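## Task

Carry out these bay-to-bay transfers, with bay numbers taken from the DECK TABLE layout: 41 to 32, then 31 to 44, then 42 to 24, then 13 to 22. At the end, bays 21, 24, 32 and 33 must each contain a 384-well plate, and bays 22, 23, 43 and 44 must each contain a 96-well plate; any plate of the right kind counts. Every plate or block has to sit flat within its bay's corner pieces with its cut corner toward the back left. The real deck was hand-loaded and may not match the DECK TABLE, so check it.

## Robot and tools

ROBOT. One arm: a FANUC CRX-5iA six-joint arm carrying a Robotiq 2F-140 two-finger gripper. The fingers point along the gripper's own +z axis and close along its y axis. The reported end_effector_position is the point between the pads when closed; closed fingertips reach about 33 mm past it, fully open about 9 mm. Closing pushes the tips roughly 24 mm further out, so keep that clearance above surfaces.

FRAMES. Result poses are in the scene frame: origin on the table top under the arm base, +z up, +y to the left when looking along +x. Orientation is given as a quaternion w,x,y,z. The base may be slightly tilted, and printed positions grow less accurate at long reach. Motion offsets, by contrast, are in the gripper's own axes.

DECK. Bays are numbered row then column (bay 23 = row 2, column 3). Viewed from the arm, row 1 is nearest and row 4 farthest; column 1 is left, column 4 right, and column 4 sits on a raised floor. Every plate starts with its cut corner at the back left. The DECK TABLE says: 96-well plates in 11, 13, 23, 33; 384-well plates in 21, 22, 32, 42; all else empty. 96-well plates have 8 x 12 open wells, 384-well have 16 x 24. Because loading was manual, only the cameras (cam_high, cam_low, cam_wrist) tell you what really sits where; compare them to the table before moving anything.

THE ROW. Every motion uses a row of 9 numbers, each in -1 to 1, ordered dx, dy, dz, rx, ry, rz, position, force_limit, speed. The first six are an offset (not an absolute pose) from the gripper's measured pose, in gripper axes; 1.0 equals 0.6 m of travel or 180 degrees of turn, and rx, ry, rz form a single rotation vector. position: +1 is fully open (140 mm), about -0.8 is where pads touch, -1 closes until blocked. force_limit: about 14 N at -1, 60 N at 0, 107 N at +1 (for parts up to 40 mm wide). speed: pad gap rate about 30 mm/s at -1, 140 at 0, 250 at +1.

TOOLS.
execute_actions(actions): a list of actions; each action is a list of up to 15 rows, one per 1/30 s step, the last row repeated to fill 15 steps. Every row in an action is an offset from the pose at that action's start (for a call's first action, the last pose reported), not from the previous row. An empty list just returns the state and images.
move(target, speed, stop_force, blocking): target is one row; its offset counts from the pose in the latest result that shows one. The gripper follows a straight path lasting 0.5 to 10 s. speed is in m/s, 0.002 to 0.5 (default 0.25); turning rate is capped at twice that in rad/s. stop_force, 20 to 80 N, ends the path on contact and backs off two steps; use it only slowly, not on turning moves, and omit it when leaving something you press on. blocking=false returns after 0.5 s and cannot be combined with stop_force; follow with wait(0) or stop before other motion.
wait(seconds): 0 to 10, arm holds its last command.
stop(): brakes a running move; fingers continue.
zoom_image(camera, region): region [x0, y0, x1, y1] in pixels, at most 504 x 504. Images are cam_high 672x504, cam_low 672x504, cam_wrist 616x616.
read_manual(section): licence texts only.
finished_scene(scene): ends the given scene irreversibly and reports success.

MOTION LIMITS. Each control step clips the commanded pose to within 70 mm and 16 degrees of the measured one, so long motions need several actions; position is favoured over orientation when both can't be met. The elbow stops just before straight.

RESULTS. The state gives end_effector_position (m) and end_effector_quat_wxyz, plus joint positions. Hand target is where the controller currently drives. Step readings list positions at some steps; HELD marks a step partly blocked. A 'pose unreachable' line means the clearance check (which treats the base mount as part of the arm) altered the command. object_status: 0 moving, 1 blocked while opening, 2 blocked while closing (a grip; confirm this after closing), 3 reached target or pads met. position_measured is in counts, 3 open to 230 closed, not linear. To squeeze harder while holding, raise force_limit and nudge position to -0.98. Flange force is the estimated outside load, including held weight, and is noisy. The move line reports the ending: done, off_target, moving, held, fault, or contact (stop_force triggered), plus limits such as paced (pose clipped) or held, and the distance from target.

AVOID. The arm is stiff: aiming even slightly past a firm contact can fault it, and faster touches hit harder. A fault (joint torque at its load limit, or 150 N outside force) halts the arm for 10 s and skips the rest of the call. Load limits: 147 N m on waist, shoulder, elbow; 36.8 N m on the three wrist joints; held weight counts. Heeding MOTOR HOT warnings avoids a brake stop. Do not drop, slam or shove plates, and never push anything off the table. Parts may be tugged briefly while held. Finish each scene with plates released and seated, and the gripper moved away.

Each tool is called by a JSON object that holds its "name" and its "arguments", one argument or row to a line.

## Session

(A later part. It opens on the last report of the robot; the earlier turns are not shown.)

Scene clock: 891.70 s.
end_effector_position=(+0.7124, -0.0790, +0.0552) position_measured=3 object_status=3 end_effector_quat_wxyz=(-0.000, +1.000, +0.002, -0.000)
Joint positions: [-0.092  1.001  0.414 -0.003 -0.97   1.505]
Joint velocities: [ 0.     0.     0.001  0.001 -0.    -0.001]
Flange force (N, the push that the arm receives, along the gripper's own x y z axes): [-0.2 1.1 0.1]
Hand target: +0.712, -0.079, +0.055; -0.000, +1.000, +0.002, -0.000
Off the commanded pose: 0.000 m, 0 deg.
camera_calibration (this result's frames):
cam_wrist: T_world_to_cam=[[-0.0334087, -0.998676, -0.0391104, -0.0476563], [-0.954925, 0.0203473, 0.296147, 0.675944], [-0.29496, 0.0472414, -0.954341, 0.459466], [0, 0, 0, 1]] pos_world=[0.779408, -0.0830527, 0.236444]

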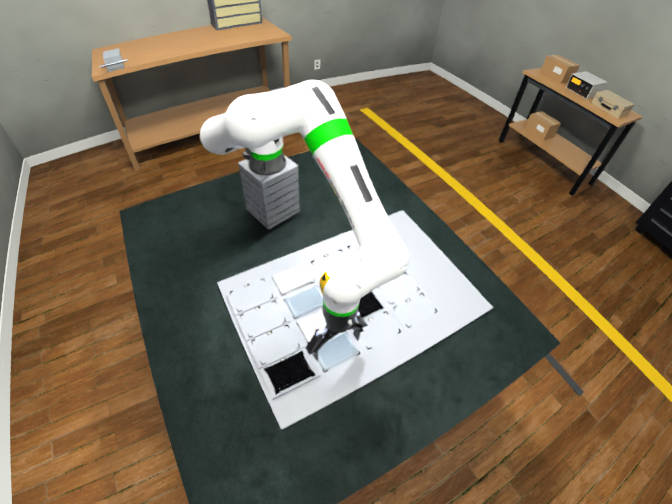

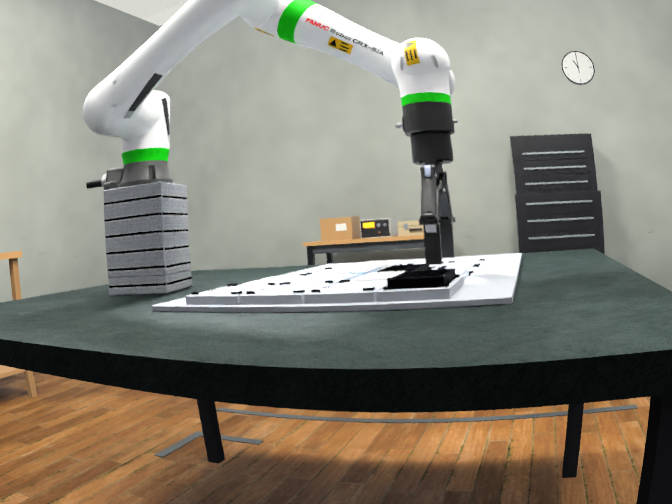

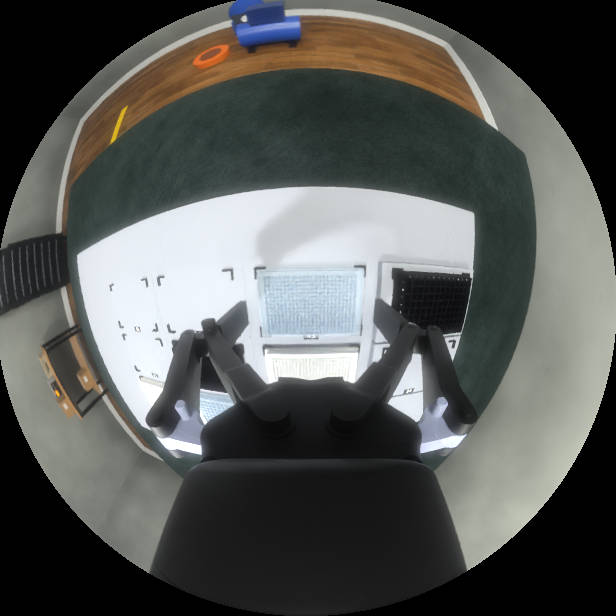

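{"name": "execute_actions", "arguments": {
  "actions": [
    [[0,0,0.0003,0,0,0,1,0,-0.1],[0,0,0.0018,0,0,0,1,0,-0.1],[0,0,0.005,0,0,0,1,0,-0.1],[0,0,0.01,0,0.0001,0,1,0,-0.1],[0,0,0.0162,0,0.0001,0,1,0,-0.1],[0,0,0.0228,0,0.0001,0,1,0,-0.1],[0,0,0.029,0,0.0002,-0.00005,1,0,-0.1],[0,0,0.034,0,0.0002,-0.00005,1,0,-0.1],[0,0,0.0372,0,0.0002,-0.00005,1,0,-0.1],[0,0,0.0387,0,0.0002,-0.00005,1,0,-0.1],[0,0,0.039,0,0.0002,-0.00005,1,0,-0.1],[0,0,0.039,0,0.0002,-0.00005,1,0,-0.1],[0,0,0.039,0,0.0002,-0.00005,1,0,-0.1],[0,0,0.039,0,0.0002,-0.00005,-1,-0.7,-0.4],[0,0,0.039,0,0.0002,-0.00005,-1,-0.7,-0.4]]
  ]
}}

Scene clock: 957.60 s.
end_effector_position=(+0.7124, -0.0791, +0.0323) position_measured=5 object_status=0 end_effector_quat_wxyz=(-0.000, +1.000, +0.002, +0.000)
Joint positions: [-0.092  1.036  0.418 -0.003 -0.939  1.505]
Joint velocities: [-0.     0.012  0.004 -0.001  0.009 -0.   ]
Flange force (N, the push that the arm receives, along the gripper's own x y z axes): [-0.7 -0.8 2.6]
Hand target: +0.712, -0.079, +0.032; -0.000, +1.000, +0.002, +0.000
Off the commanded pose: 0.000 m, 0 deg.
Step readings (end_effector_position):
0: (+0.7124, -0.0790, +0.0552)
1: (+0.7124, -0.0790, +0.0552)
2: (+0.7124, -0.0790, +0.0552)
4: (+0.7124, -0.0790, +0.0542)
8: (+0.7123, -0.0791, +0.0447)
15: end_effector_position above
camera_calibration (this result's frames):
cam_wrist: T_world_to_cam=[[-0.0333973, -0.998677, -0.0390975, -0.0486034], [-0.955115, 0.0203705, 0.295535, 0.682873], [-0.294348, 0.0472127, -0.954531, 0.437174], [0, 0, 0, 1]] pos_world=[0.77928, -0.0830897, 0.213583]

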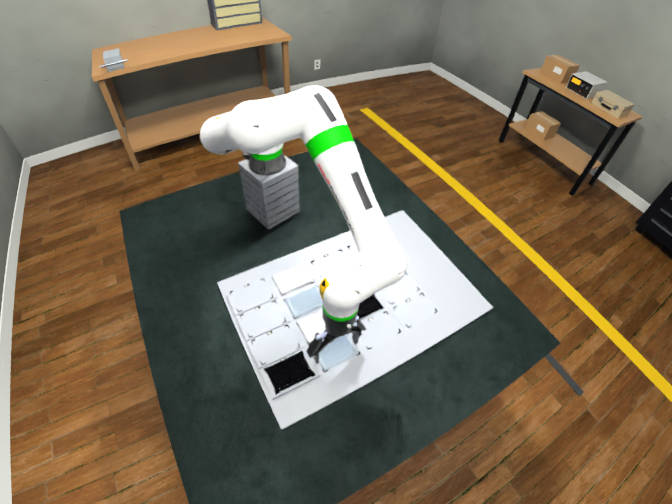

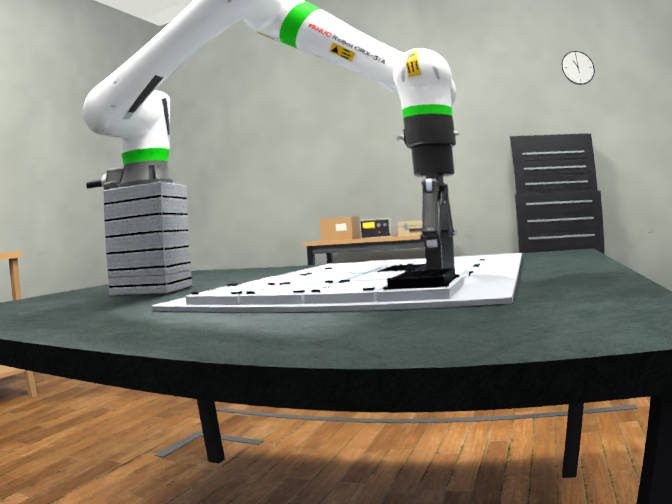

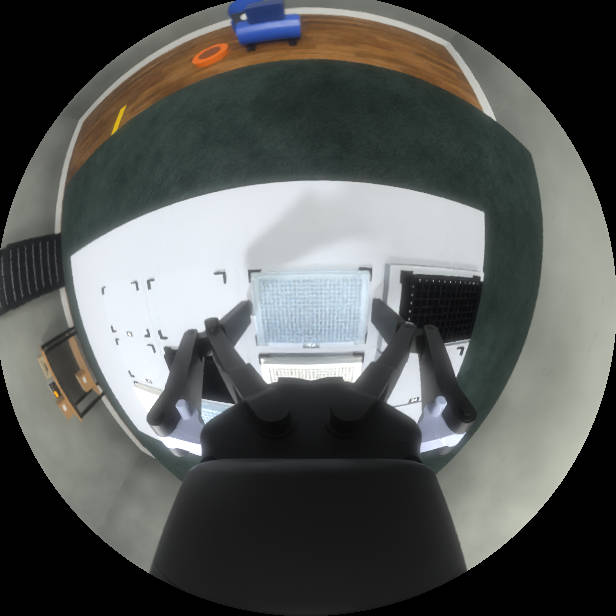

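{"name": "wait", "arguments": {
  "seconds": 0
}}

Scene clock: 960.63 s.
end_effector_position=(+0.7124, -0.0791, +0.0318) position_measured=33 object_status=2 end_effector_quat_wxyz=(-0.000, +1.000, +0.002, +0.000)
Joint positions: [-0.092  1.037  0.418 -0.003 -0.939  1.505]
Joint velocities: [ 0.001  0.     0.001 -0.001 -0.001  0.001]
Flange force (N, the push that the arm receives, along the gripper's own x y z axes): [-3.8 -1.3 -28.1]
Hand target: +0.712, -0.079, +0.032; -0.000, +1.000, +0.002, +0.000
Off the commanded pose: 0.000 m, 0 deg.
camera_calibration (this result's frames):
cam_wrist: T_world_to_cam=[[-0.0332687, -0.998682, -0.0390862, -0.0487168], [-0.955119, 0.0202511, 0.295531, 0.683043], [-0.294349, 0.0471639, -0.954533, 0.436711], [0, 0, 0, 1]] pos_world=[0.779313, -0.083082, 0.213091]

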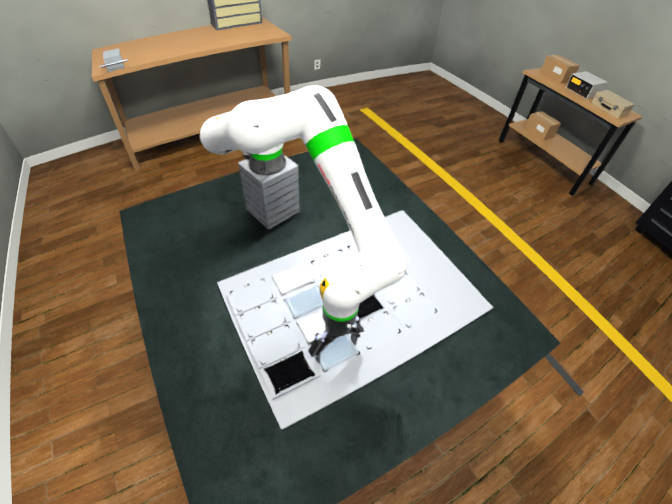

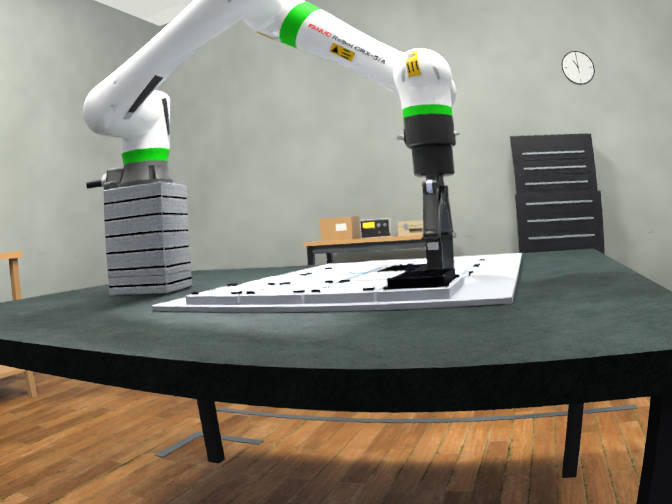

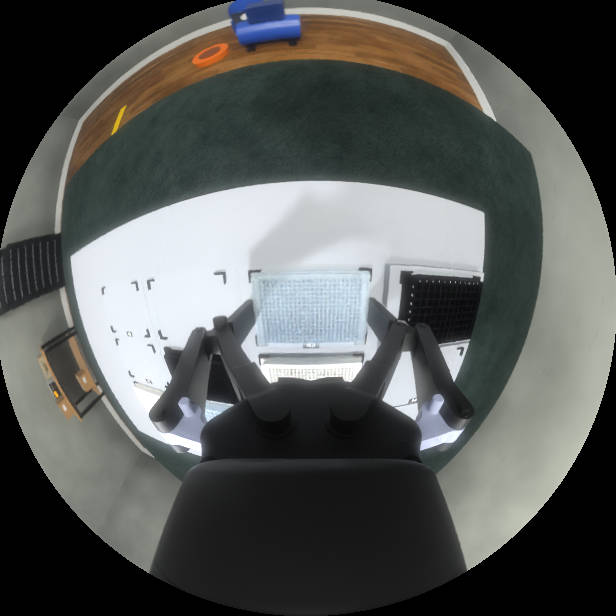

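{"name": "execute_actions", "arguments": {
  "actions": [
    [[0,0,-0.0002,0,0,0,-1,-0.7,-0.4],[0,0,-0.0013,0,0,0,-1,-0.7,-0.4],[0,0,-0.0039,0,0,0,-1,-0.7,-0.4],[0,0,-0.0083,0,0,0,-0.98,0,-0.4],[0,0,-0.0142,0,0,0,-0.98,0,-0.4],[-0.0003,0,-0.0215,0,0,0,-0.98,0,-0.4],[-0.0019,0,-0.0296,0,0,0,-0.98,0,-0.4],[-0.0054,0,-0.0381,0,0,0,-0.98,0,-0.4],[-0.0106,0,-0.0462,0,0,0,-0.98,0,-0.4],[-0.0167,0,-0.0535,0,0,0,-0.98,0,-0.4],[-0.0227,0,-0.0594,0,0,0,-0.98,0,-0.4],[-0.0279,0,-0.0638,0,0,0,-0.98,0,-0.4],[-0.0314,0,-0.0664,0,0,0,-0.98,0,-0.4],[-0.033,0,-0.0675,0,0,0,-0.98,0,-0.4],[-0.0333,0,-0.0677,0,0,0,-0.98,0,-0.4]]
  ]
}}

Scene clock: 984.80 s.
end_effector_position=(+0.6978, -0.0794, +0.0665) position_measured=39 object_status=2 end_effector_quat_wxyz=(-0.000, +1.000, +0.002, -0.001)
Joint positions: [-0.091  0.954  0.352 -0.003 -0.957  1.504]
Joint velocities: [ 0.01  -0.274 -0.315 -0.003  0.059 -0.007]
Flange force (N, the push that the arm receives, along the gripper's own x y z axes): [-3.2 -0.8 -2.6]
Hand target: +0.692, -0.079, +0.072; -0.000, +1.000, +0.002, -0.000
Off the commanded pose: 0.008 m, 0 deg.
Step readings (end_effector_position):
0: (+0.7124, -0.0791, +0.0318)
1: (+0.7124, -0.0791, +0.0318)
2: (+0.7123, -0.0791, +0.0318)
4: (+0.7123, -0.0791, +0.0327)
8: (+0.7118, -0.0791, +0.0412)
15: end_effector_position above
camera_calibration (this result's frames):
cam_wrist: T_world_to_cam=[[-0.0334169, -0.998674, -0.0391687, -0.0480628], [-0.95455, 0.0202778, 0.29736, 0.658355], [-0.296171, 0.0473254, -0.953962, 0.466745], [0, 0, 0, 1]] pos_world=[0.765063, -0.0834379, 0.247606]

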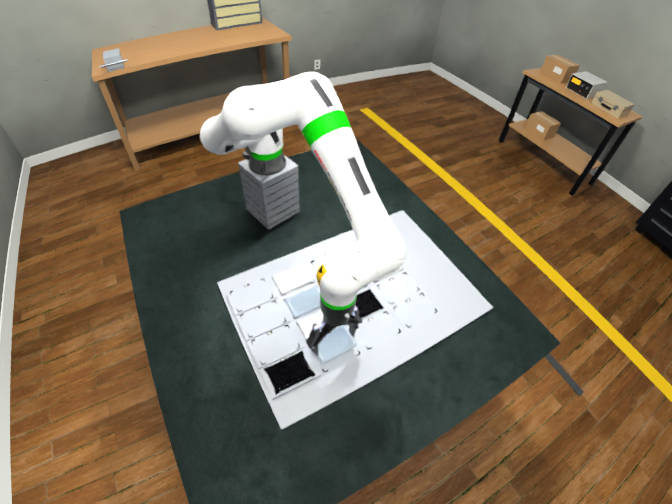

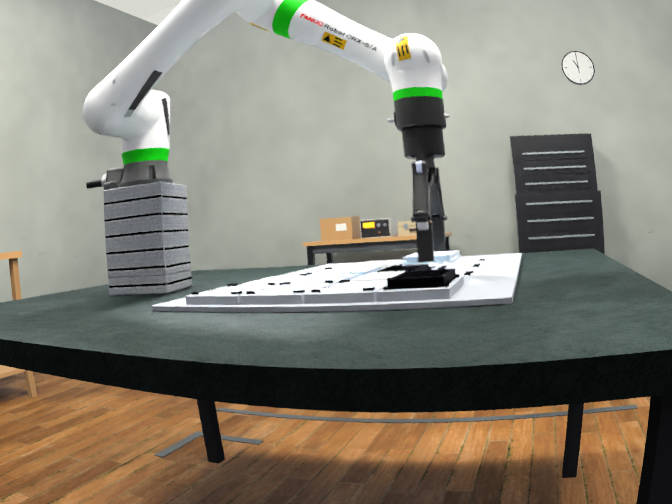

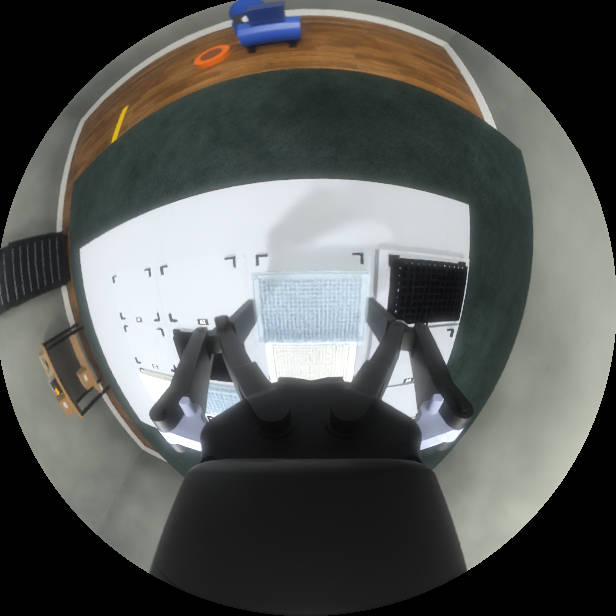

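{"name": "wait", "arguments": {
  "seconds": 0
}}

{"name": "zoom_image", "arguments": {
  "camera": "cam_low",
  "region": [370, 225, 490, 295]
}}

Scene clock: 990.33 s.
end_effector_position=(+0.6925, -0.0791, +0.0721) position_measured=39 object_status=2 end_effector_quat_wxyz=(-0.000, +1.000, +0.002, -0.000)
Joint positions: [-0.09   0.933  0.327 -0.003 -0.952  1.503]
Joint velocities: [-0.001  0.    -0.    -0.     0.001 -0.   ]
Flange force (N, the push that the arm receives, along the gripper's own x y z axes): [0.2 0.6 1.5]
Hand target: +0.692, -0.079, +0.072; -0.000, +1.000, +0.002, -0.000
Off the commanded pose: 0.000 m, 0 deg.
camera_calibration (this result's frames):
cam_wrist: T_world_to_cam=[[-0.0332649, -0.998673, -0.0393191, -0.0478322], [-0.954878, 0.0201398, 0.296315, 0.651878], [-0.29513, 0.0474018, -0.954281, 0.469804], [0, 0, 0, 1]] pos_world=[0.759526, -0.083167, 0.253283]

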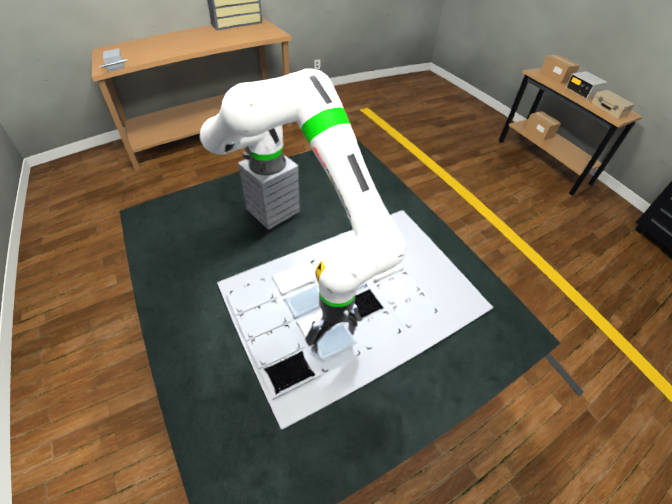

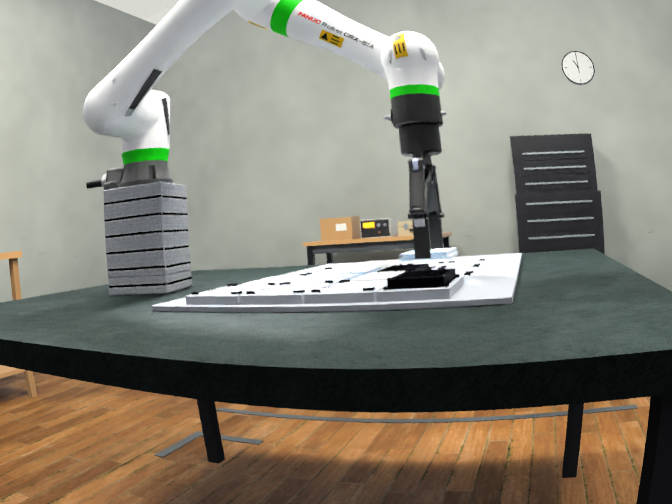

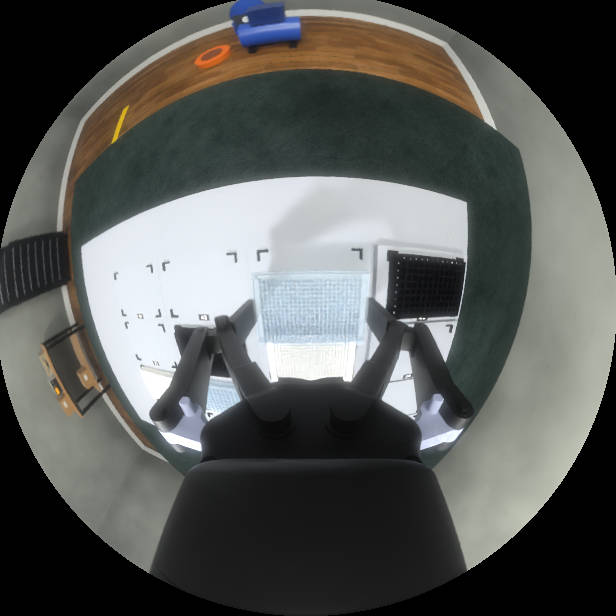

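Region (370, 225, 490, 295) of cam_low's 672x504 image, scaled by 4.200, with more detail than that image has; it fills the top 294 rows of this view, and the rest is white.

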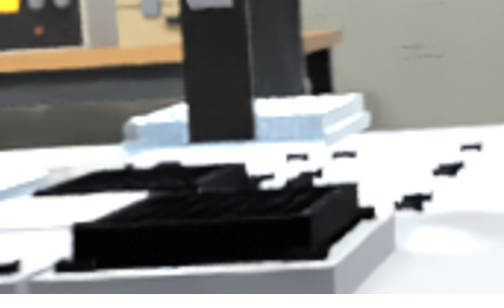

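{"name": "move", "arguments": {
  "target": [-0.3244, 0.2737, 0.0307, 0, 0.00025, 0, -0.98, 0, -0.4],
  "speed": 0.3
}}

Scene clock: 1001.53 s.
end_effector_position=(+0.4986, -0.2442, +0.0540) position_measured=39 object_status=2 end_effector_quat_wxyz=(+0.000, +1.000, +0.002, +0.000)
Joint positions: [-0.384  0.708 -0.178 -0.009 -0.672  1.802]
Joint velocities: [-0.001 -0.     0.    -0.001  0.002  0.002]
Flange force (N, the push that the arm receives, along the gripper's own x y z axes): [5.1 3.4 2.5]
Hand target: +0.499, -0.244, +0.054; +0.000, +1.000, +0.002, +0.000
Off the commanded pose: 0.000 m, 0 deg.
move: done
camera_calibration (this result's frames):
cam_wrist: T_world_to_cam=[[-0.0337249, -0.998685, -0.0386116, -0.219688], [-0.955239, 0.0208484, 0.295101, 0.475888], [-0.293908, 0.0468355, -0.954686, 0.402384], [0, 0, 0, 1]] pos_world=[0.565442, -0.248167, 0.235233]

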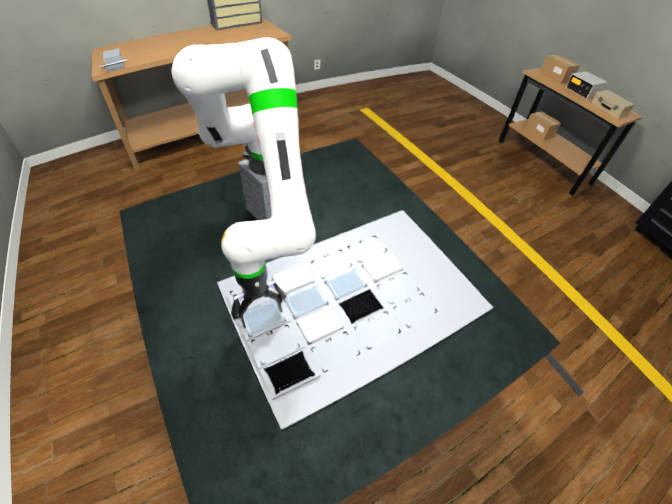

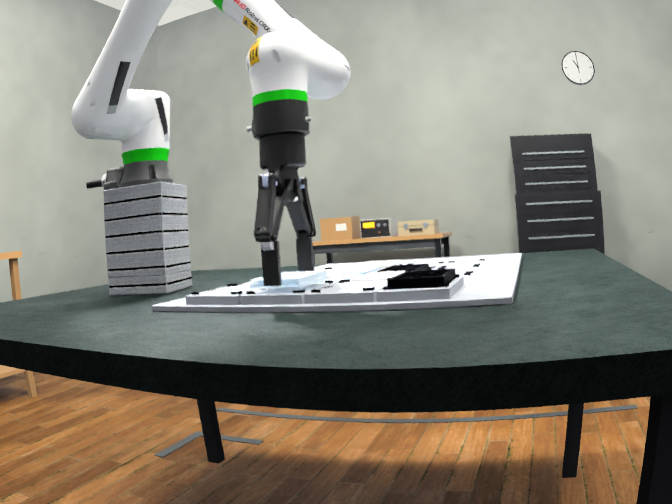

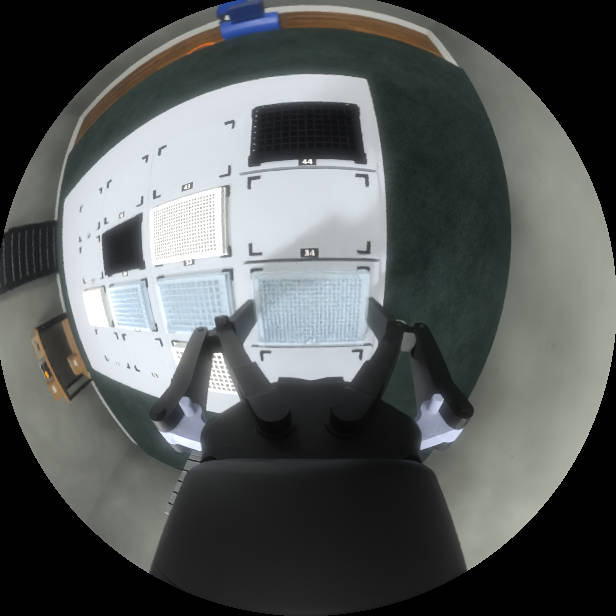

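{"name": "wait", "arguments": {
  "seconds": 0
}}

{"name": "zoom_image", "arguments": {
  "camera": "cam_wrist",
  "region": [240, 255, 280, 290]
}}

{"name": "zoom_image", "arguments": {
  "camera": "cam_wrist",
  "region": [345, 255, 385, 290]
}}

{"name": "zoom_image", "arguments": {
  "camera": "cam_low",
  "region": [235, 265, 315, 305]
}}

Scene clock: 1008.97 s.
end_effector_position=(+0.4986, -0.2443, +0.0540) position_measured=39 object_status=2 end_effector_quat_wxyz=(+0.000, +1.000, +0.002, +0.000)
Joint positions: [-0.384  0.708 -0.178 -0.009 -0.672  1.802]
Joint velocities: [-0.001  0.    -0.    -0.001 -0.    -0.001]
Flange force (N, the push that the arm receives, along the gripper's own x y z axes): [3.5 -2.2 3.0]
Hand target: +0.499, -0.244, +0.054; +0.000, +1.000, +0.002, +0.000
Off the commanded pose: 0.000 m, 0 deg.
camera_calibration (this result's frames):
cam_wrist: T_world_to_cam=[[-0.0337453, -0.998683, -0.0386411, -0.21974], [-0.955252, 0.0208614, 0.295056, 0.475861], [-0.293861, 0.0468688, -0.954698, 0.402366], [0, 0, 0, 1]] pos_world=[0.565392, -0.248236, 0.235242]

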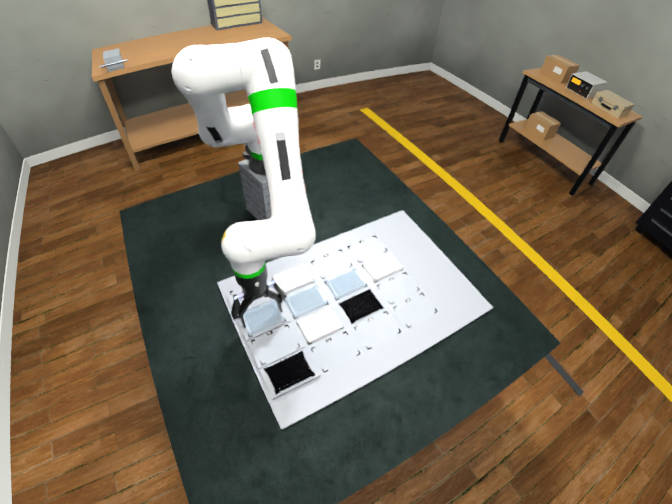

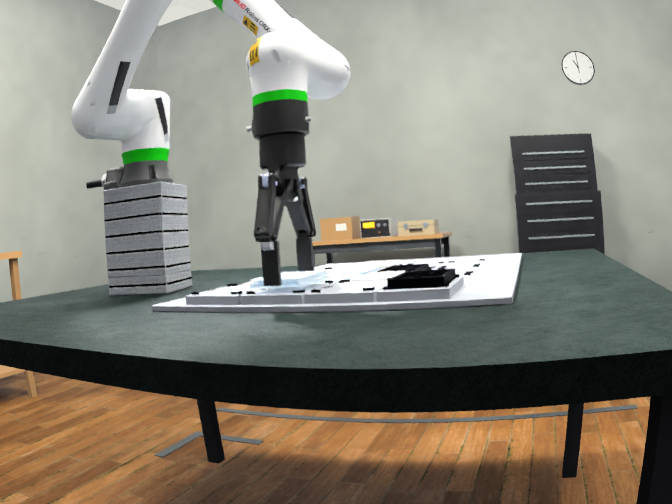

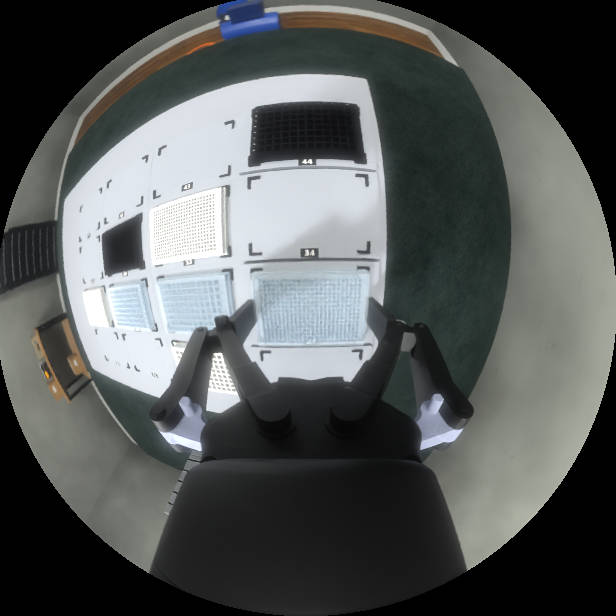

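Region (240, 255, 280, 290) of cam_wrist's 616x616 image, scaled by 12.600, with more detail than that image has; it fills the top 441 rows of this view, and the rest is white.

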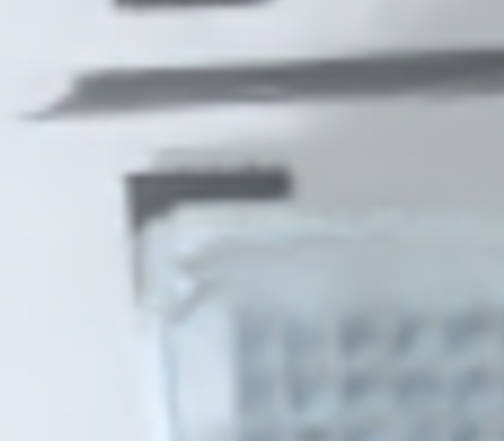

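Region (345, 255, 385, 290) of cam_wrist's 616x616 image, scaled by 12.600, with more detail than that image has; it fills the top 441 rows of this view, and the rest is white.

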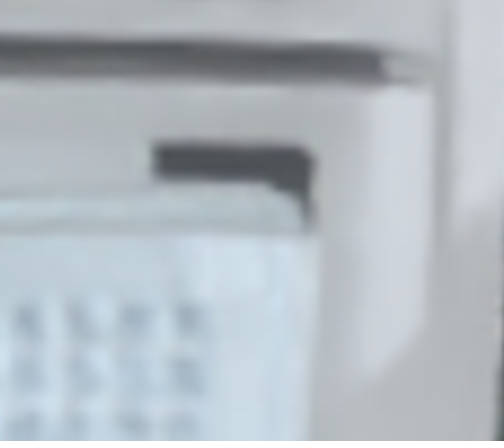

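Region (235, 265, 315, 305) of cam_low's 672x504 image, scaled by 6.300, with more detail than that image has.

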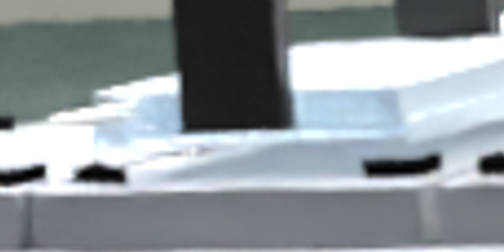

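{"name": "zoom_image", "arguments": {
  "camera": "cam_low",
  "region": [242, 272, 272, 302]
}}

{"name": "zoom_image", "arguments": {
  "camera": "cam_low",
  "region": [280, 272, 310, 302]
}}

{"name": "zoom_image", "arguments": {
  "camera": "cam_wrist",
  "region": [248, 262, 272, 280]
}}

{"name": "zoom_image", "arguments": {
  "camera": "cam_wrist",
  "region": [350, 260, 374, 278]
}}

Region (242, 272, 272, 302) of cam_low's 672x504 image, scaled by 16.800, with more detail than that image has.

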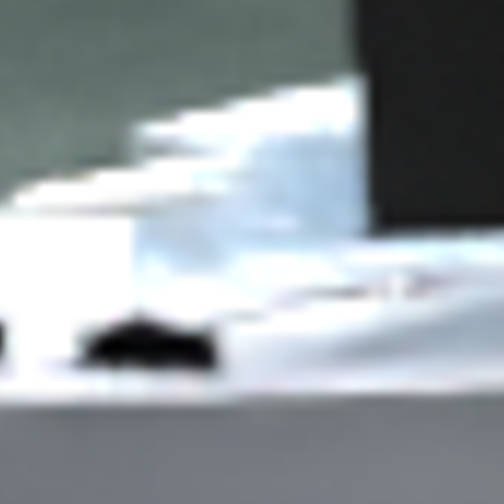

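Region (280, 272, 310, 302) of cam_low's 672x504 image, scaled by 16.800, with more detail than that image has.

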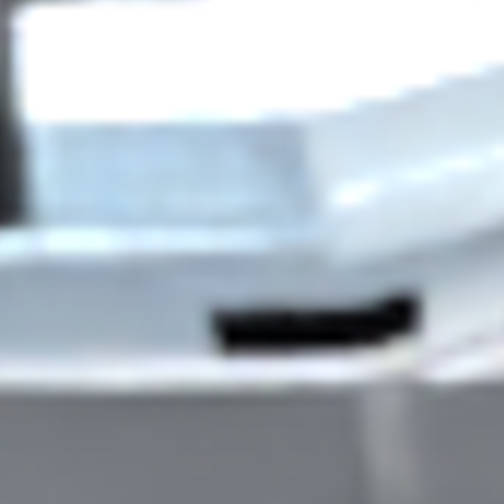

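Region (248, 262, 272, 280) of cam_wrist's 616x616 image, scaled by 21.000, with more detail than that image has; it fills the top 378 rows of this view, and the rest is white.

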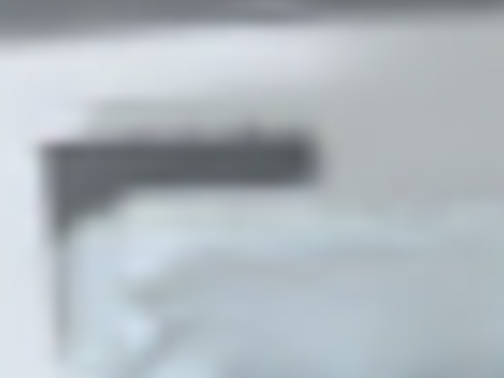

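Region (350, 260, 374, 278) of cam_wrist's 616x616 image, scaled by 21.000, with more detail than that image has; it fills the top 378 rows of this view, and the rest is white.

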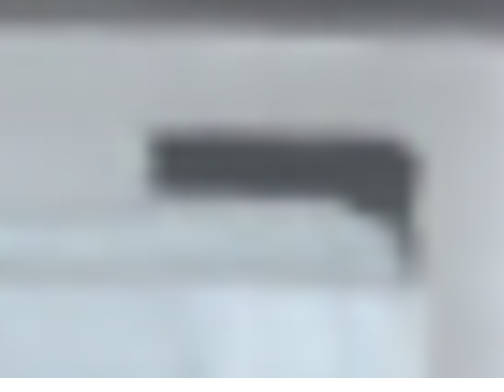

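{"name": "move", "arguments": {
  "target": [0, -0.0004, 0.0131, 0.00015, -0.00015, -0.00015, -0.98, 0, -0.4],
  "speed": 0.012,
  "stop_force": 20
}}

{"name": "zoom_image", "arguments": {
  "camera": "cam_low",
  "region": [235, 265, 315, 305]
}}

Scene clock: 1042.10 s.
end_effector_position=(+0.4987, -0.2441, +0.0465) position_measured=39 object_status=2 end_effector_quat_wxyz=(+0.000, +1.000, +0.002, +0.000)
Joint positions: [-0.384  0.723 -0.176 -0.01  -0.66   1.803]
Joint velocities: [-0.001 -0.001 -0.001  0.001 -0.005 -0.   ]
Flange force (N, the push that the arm receives, along the gripper's own x y z axes): [-4.8 -3.5 -24.8]
Hand target: +0.499, -0.244, +0.047; -0.000, +1.000, +0.002, +0.000
Off the commanded pose: 0.000 m, 0 deg.
move: contact
camera_calibration (this result's frames):
cam_wrist: T_world_to_cam=[[-0.0333136, -0.998684, -0.0389923, -0.220069], [-0.955181, 0.0203319, 0.295323, 0.477976], [-0.294142, 0.0470829, -0.954601, 0.395451], [0, 0, 0, 1]] pos_world=[0.565541, -0.248116, 0.22776]

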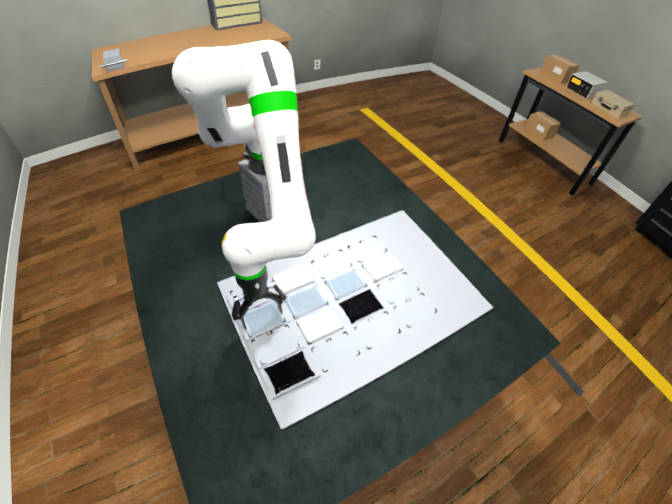

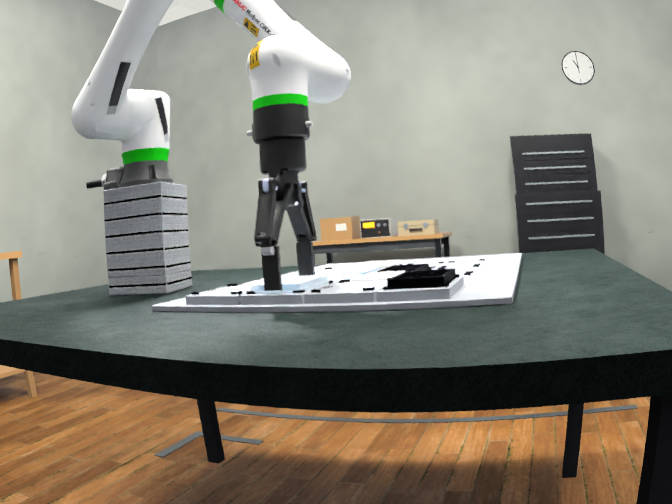

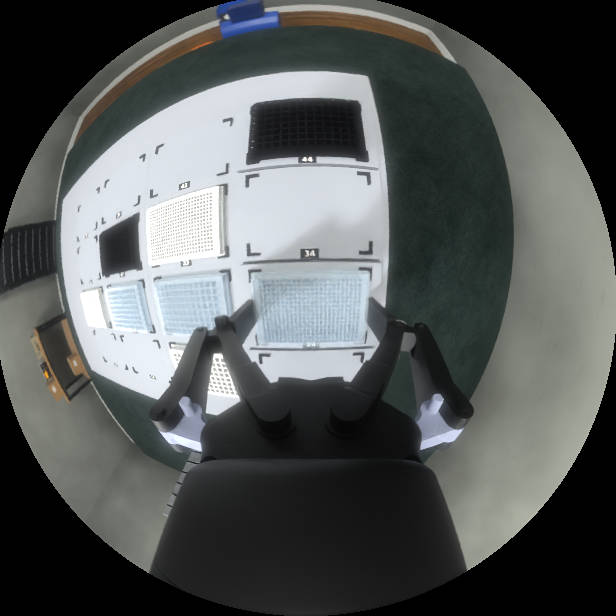

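Region (235, 265, 315, 305) of cam_low's 672x504 image, scaled by 6.300, with more detail than that image has.

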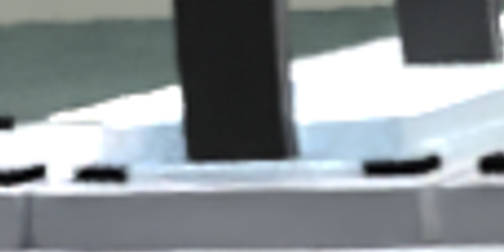

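{"name": "execute_actions", "arguments": {
  "actions": [
    [[0,0,0,0,0,0,1,0,-0.1],[0,0,0,0,0,0,1,0,-0.1],[0,0,0,0,0,0,1,0,-0.1],[0,0,0,0,0,0,1,0,-0.1],[-0.0003,0,-0.0001,0,0,0,1,0,-0.1],[-0.0018,0,-0.0007,0,0,0,1,0,-0.1],[-0.0052,0,-0.002,0,0,0,1,0,-0.1],[-0.0103,0,-0.0039,0,0,0,1,0,-0.1],[-0.0166,0,-0.0063,0,0,0,1,0,-0.1],[-0.0234,0,-0.0089,0,0,0,1,0,-0.1],[-0.0297,0,-0.0113,0,0,0,1,0,-0.1],[-0.0348,0,-0.0132,0,0,0,1,0,-0.1],[-0.0382,0,-0.0145,0,0,0,1,0,-0.1],[-0.0397,0,-0.0151,0,0,0,1,0,-0.1],[-0.04,0,-0.0152,0,0,0,1,0,-0.1]]
  ]
}}

Scene clock: 1082.17 s.
end_effector_position=(+0.4794, -0.2442, +0.0535) position_measured=3 object_status=3 end_effector_quat_wxyz=(-0.000, +1.000, +0.002, -0.000)
Joint positions: [-0.392  0.683 -0.23  -0.01  -0.646  1.812]
Joint velocities: [-0.032 -0.155 -0.202 -0.002  0.05   0.032]
Flange force (N, the push that the arm receives, along the gripper's own x y z axes): [-1.0 -0.2 -1.2]
Hand target: +0.475, -0.244, +0.055; -0.000, +1.000, +0.002, +0.000
Off the commanded pose: 0.005 m, 0 deg.
Step readings (end_effector_position):
0: (+0.4985, -0.2442, +0.0466)
1: (+0.4985, -0.2442, +0.0466)
2: (+0.4985, -0.2441, +0.0466)
4: (+0.4985, -0.2441, +0.0465)
8: (+0.4973, -0.2441, +0.0468)
15: end_effector_position above
camera_calibration (this result's frames):
cam_wrist: T_world_to_cam=[[-0.0334409, -0.998669, -0.0392688, -0.220442], [-0.955009, 0.0203447, 0.295878, 0.457439], [-0.294685, 0.0473964, -0.954418, 0.3968], [0, 0, 0, 1]] pos_world=[0.546417, -0.248262, 0.23471]

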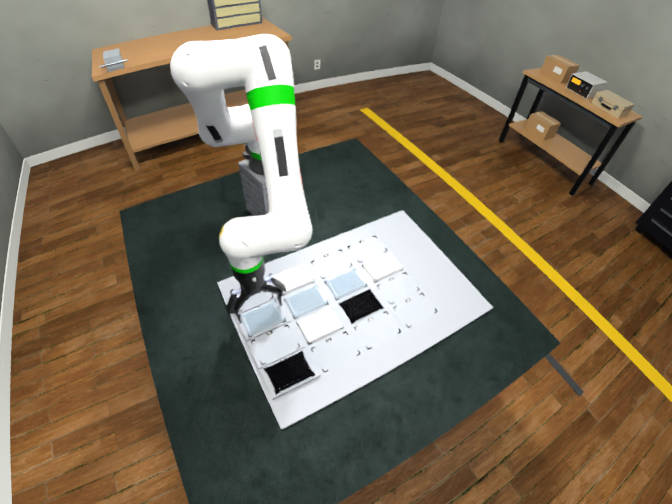

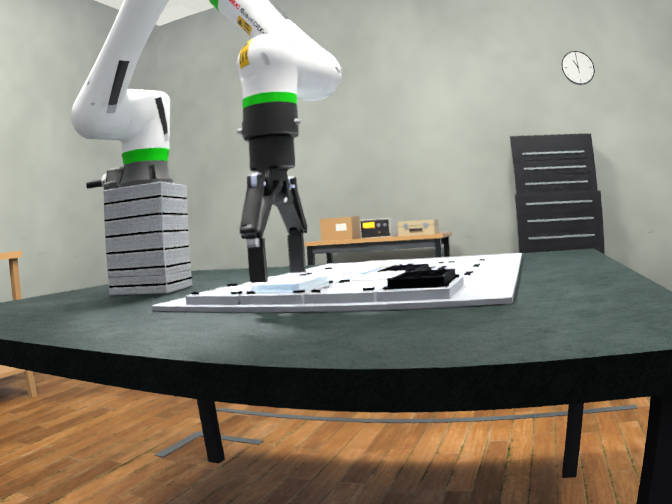

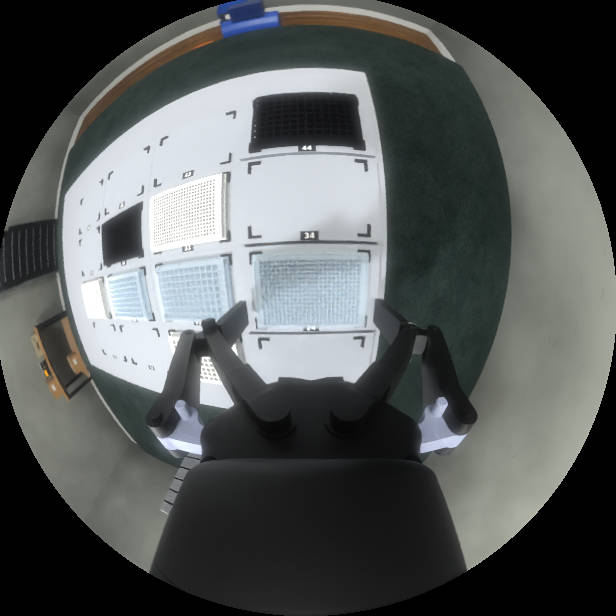

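{"name": "wait", "arguments": {
  "seconds": 0
}}

{"name": "zoom_image", "arguments": {
  "camera": "cam_low",
  "region": [225, 255, 325, 305]
}}

{"name": "zoom_image", "arguments": {
  "camera": "cam_wrist",
  "region": [235, 225, 395, 345]
}}

Scene clock: 1087.63 s.
end_effector_position=(+0.4747, -0.2442, +0.0554) position_measured=3 object_status=3 end_effector_quat_wxyz=(-0.000, +1.000, +0.002, +0.000)
Joint positions: [-0.394  0.672 -0.244 -0.01  -0.643  1.814]
Joint velocities: [-0.001  0.    -0.001  0.    -0.002 -0.   ]
Flange force (N, the push that the arm receives, along the gripper's own x y z axes): [0.3 1.7 -0.5]
Hand target: +0.475, -0.244, +0.055; -0.000, +1.000, +0.002, +0.000
Off the commanded pose: 0.000 m, 0 deg.
camera_calibration (this result's frames):
cam_wrist: T_world_to_cam=[[-0.033372, -0.998678, -0.0390974, -0.220574], [-0.955108, 0.0203452, 0.29556, 0.452418], [-0.294373, 0.0472057, -0.954524, 0.397081], [0, 0, 0, 1]] pos_world=[0.541637, -0.248231, 0.236683]

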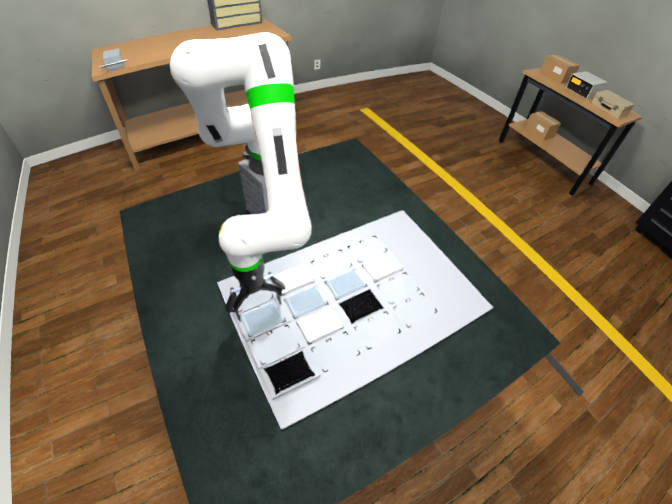

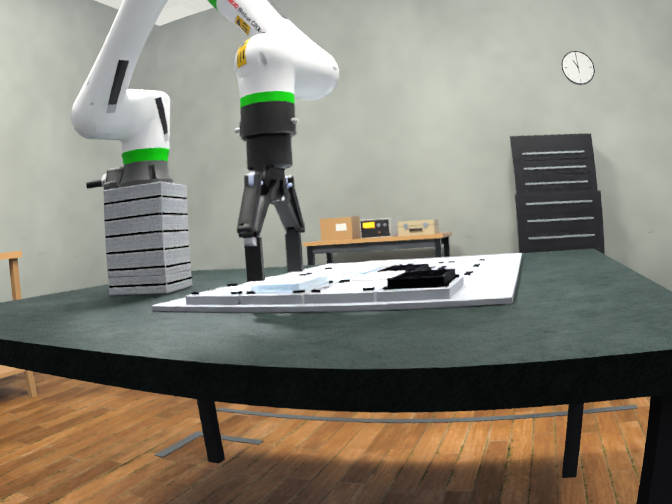

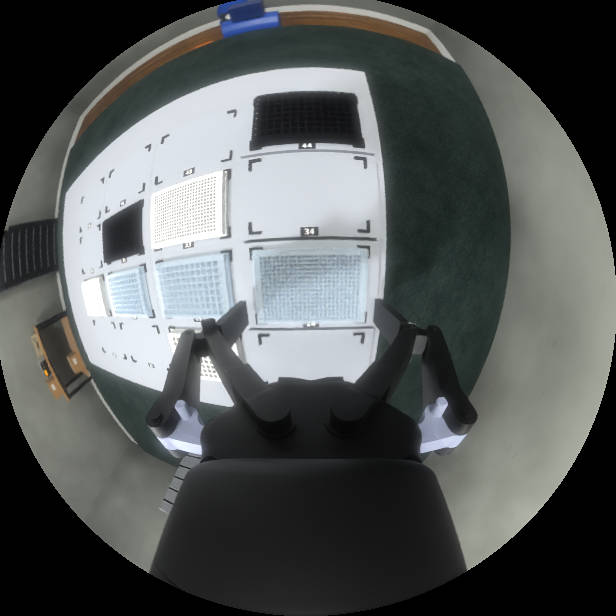

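Region (225, 255, 325, 305) of cam_low's 672x504 image, scaled by 5.040, with more detail than that image has.

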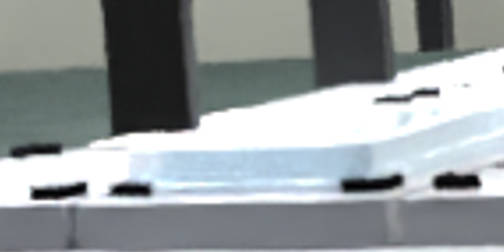

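Region (235, 225, 395, 345) of cam_wrist's 616x616 image, scaled by 3.150, with more detail than that image has; it fills the top 378 rows of this view, and the rest is white.

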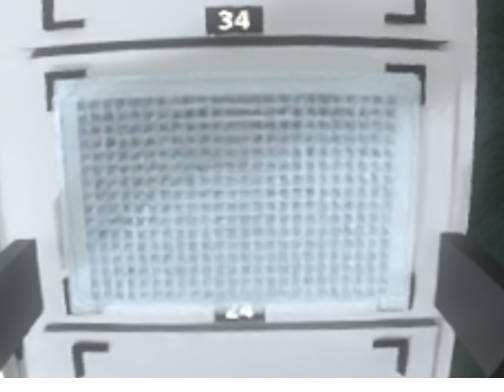

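{"name": "move", "arguments": {
  "target": [-0.1386, -0.274, 0.0062, 0, 0, -0.00005, 1, 0, -0.1],
  "speed": 0.28
}}

Scene clock: 1095.57 s.
end_effector_position=(+0.3907, -0.0803, +0.0514) position_measured=3 object_status=3 end_effector_quat_wxyz=(-0.000, +1.000, +0.002, -0.000)
Joint positions: [-0.034  0.485 -0.642 -0.004 -0.431  1.449]
Joint velocities: [ 0.004 -0.001 -0.004  0.009  0.002 -0.012]
Flange force (N, the push that the arm receives, along the gripper's own x y z axes): [3.7 -0.4 0.2]
Hand target: +0.391, -0.080, +0.051; +0.000, +1.000, +0.002, -0.000
Off the commanded pose: 0.000 m, 0 deg.
move: done
camera_calibration (this result's frames):
cam_wrist: T_world_to_cam=[[-0.0335078, -0.998674, -0.0390767, -0.0597971], [-0.954939, 0.0204546, 0.296096, 0.369978], [-0.294904, 0.0472374, -0.954358, 0.360922], [0, 0, 0, 1]] pos_world=[0.457741, -0.0843346, 0.232563]

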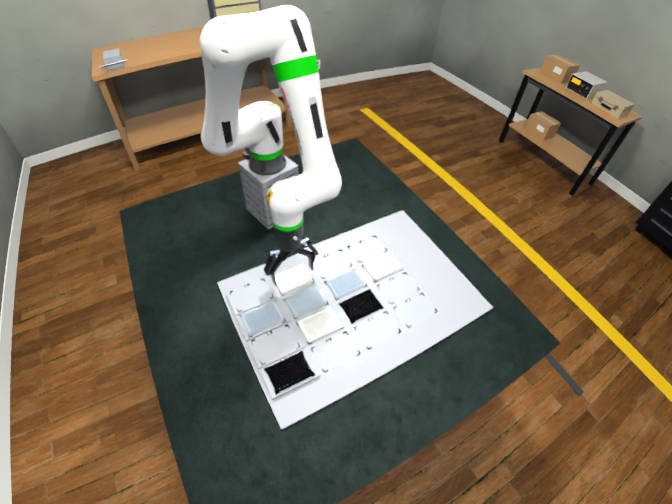

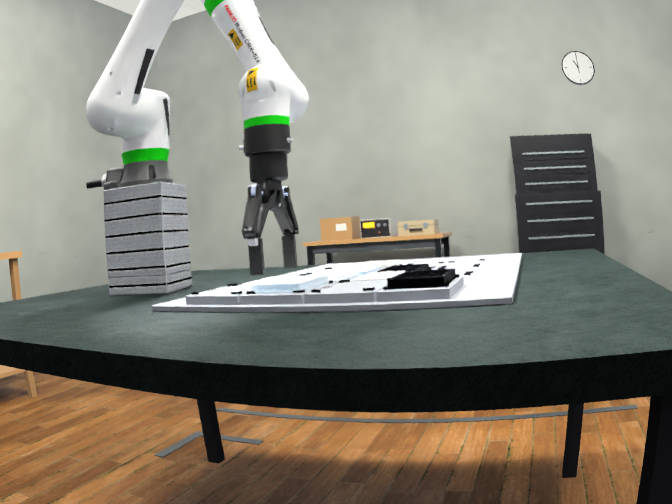

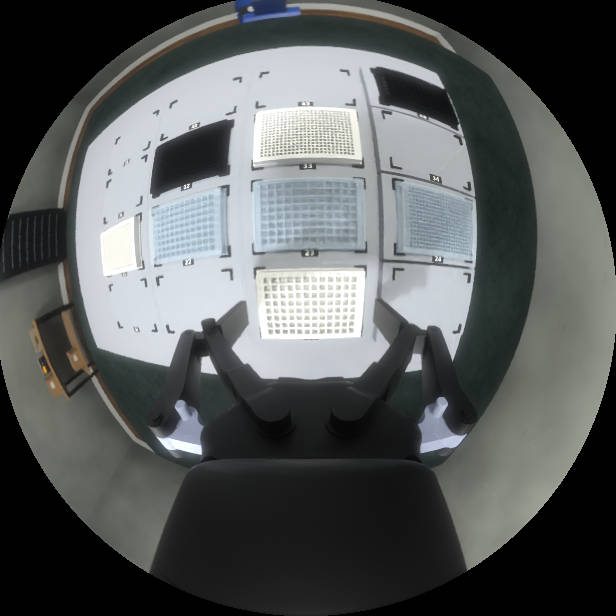

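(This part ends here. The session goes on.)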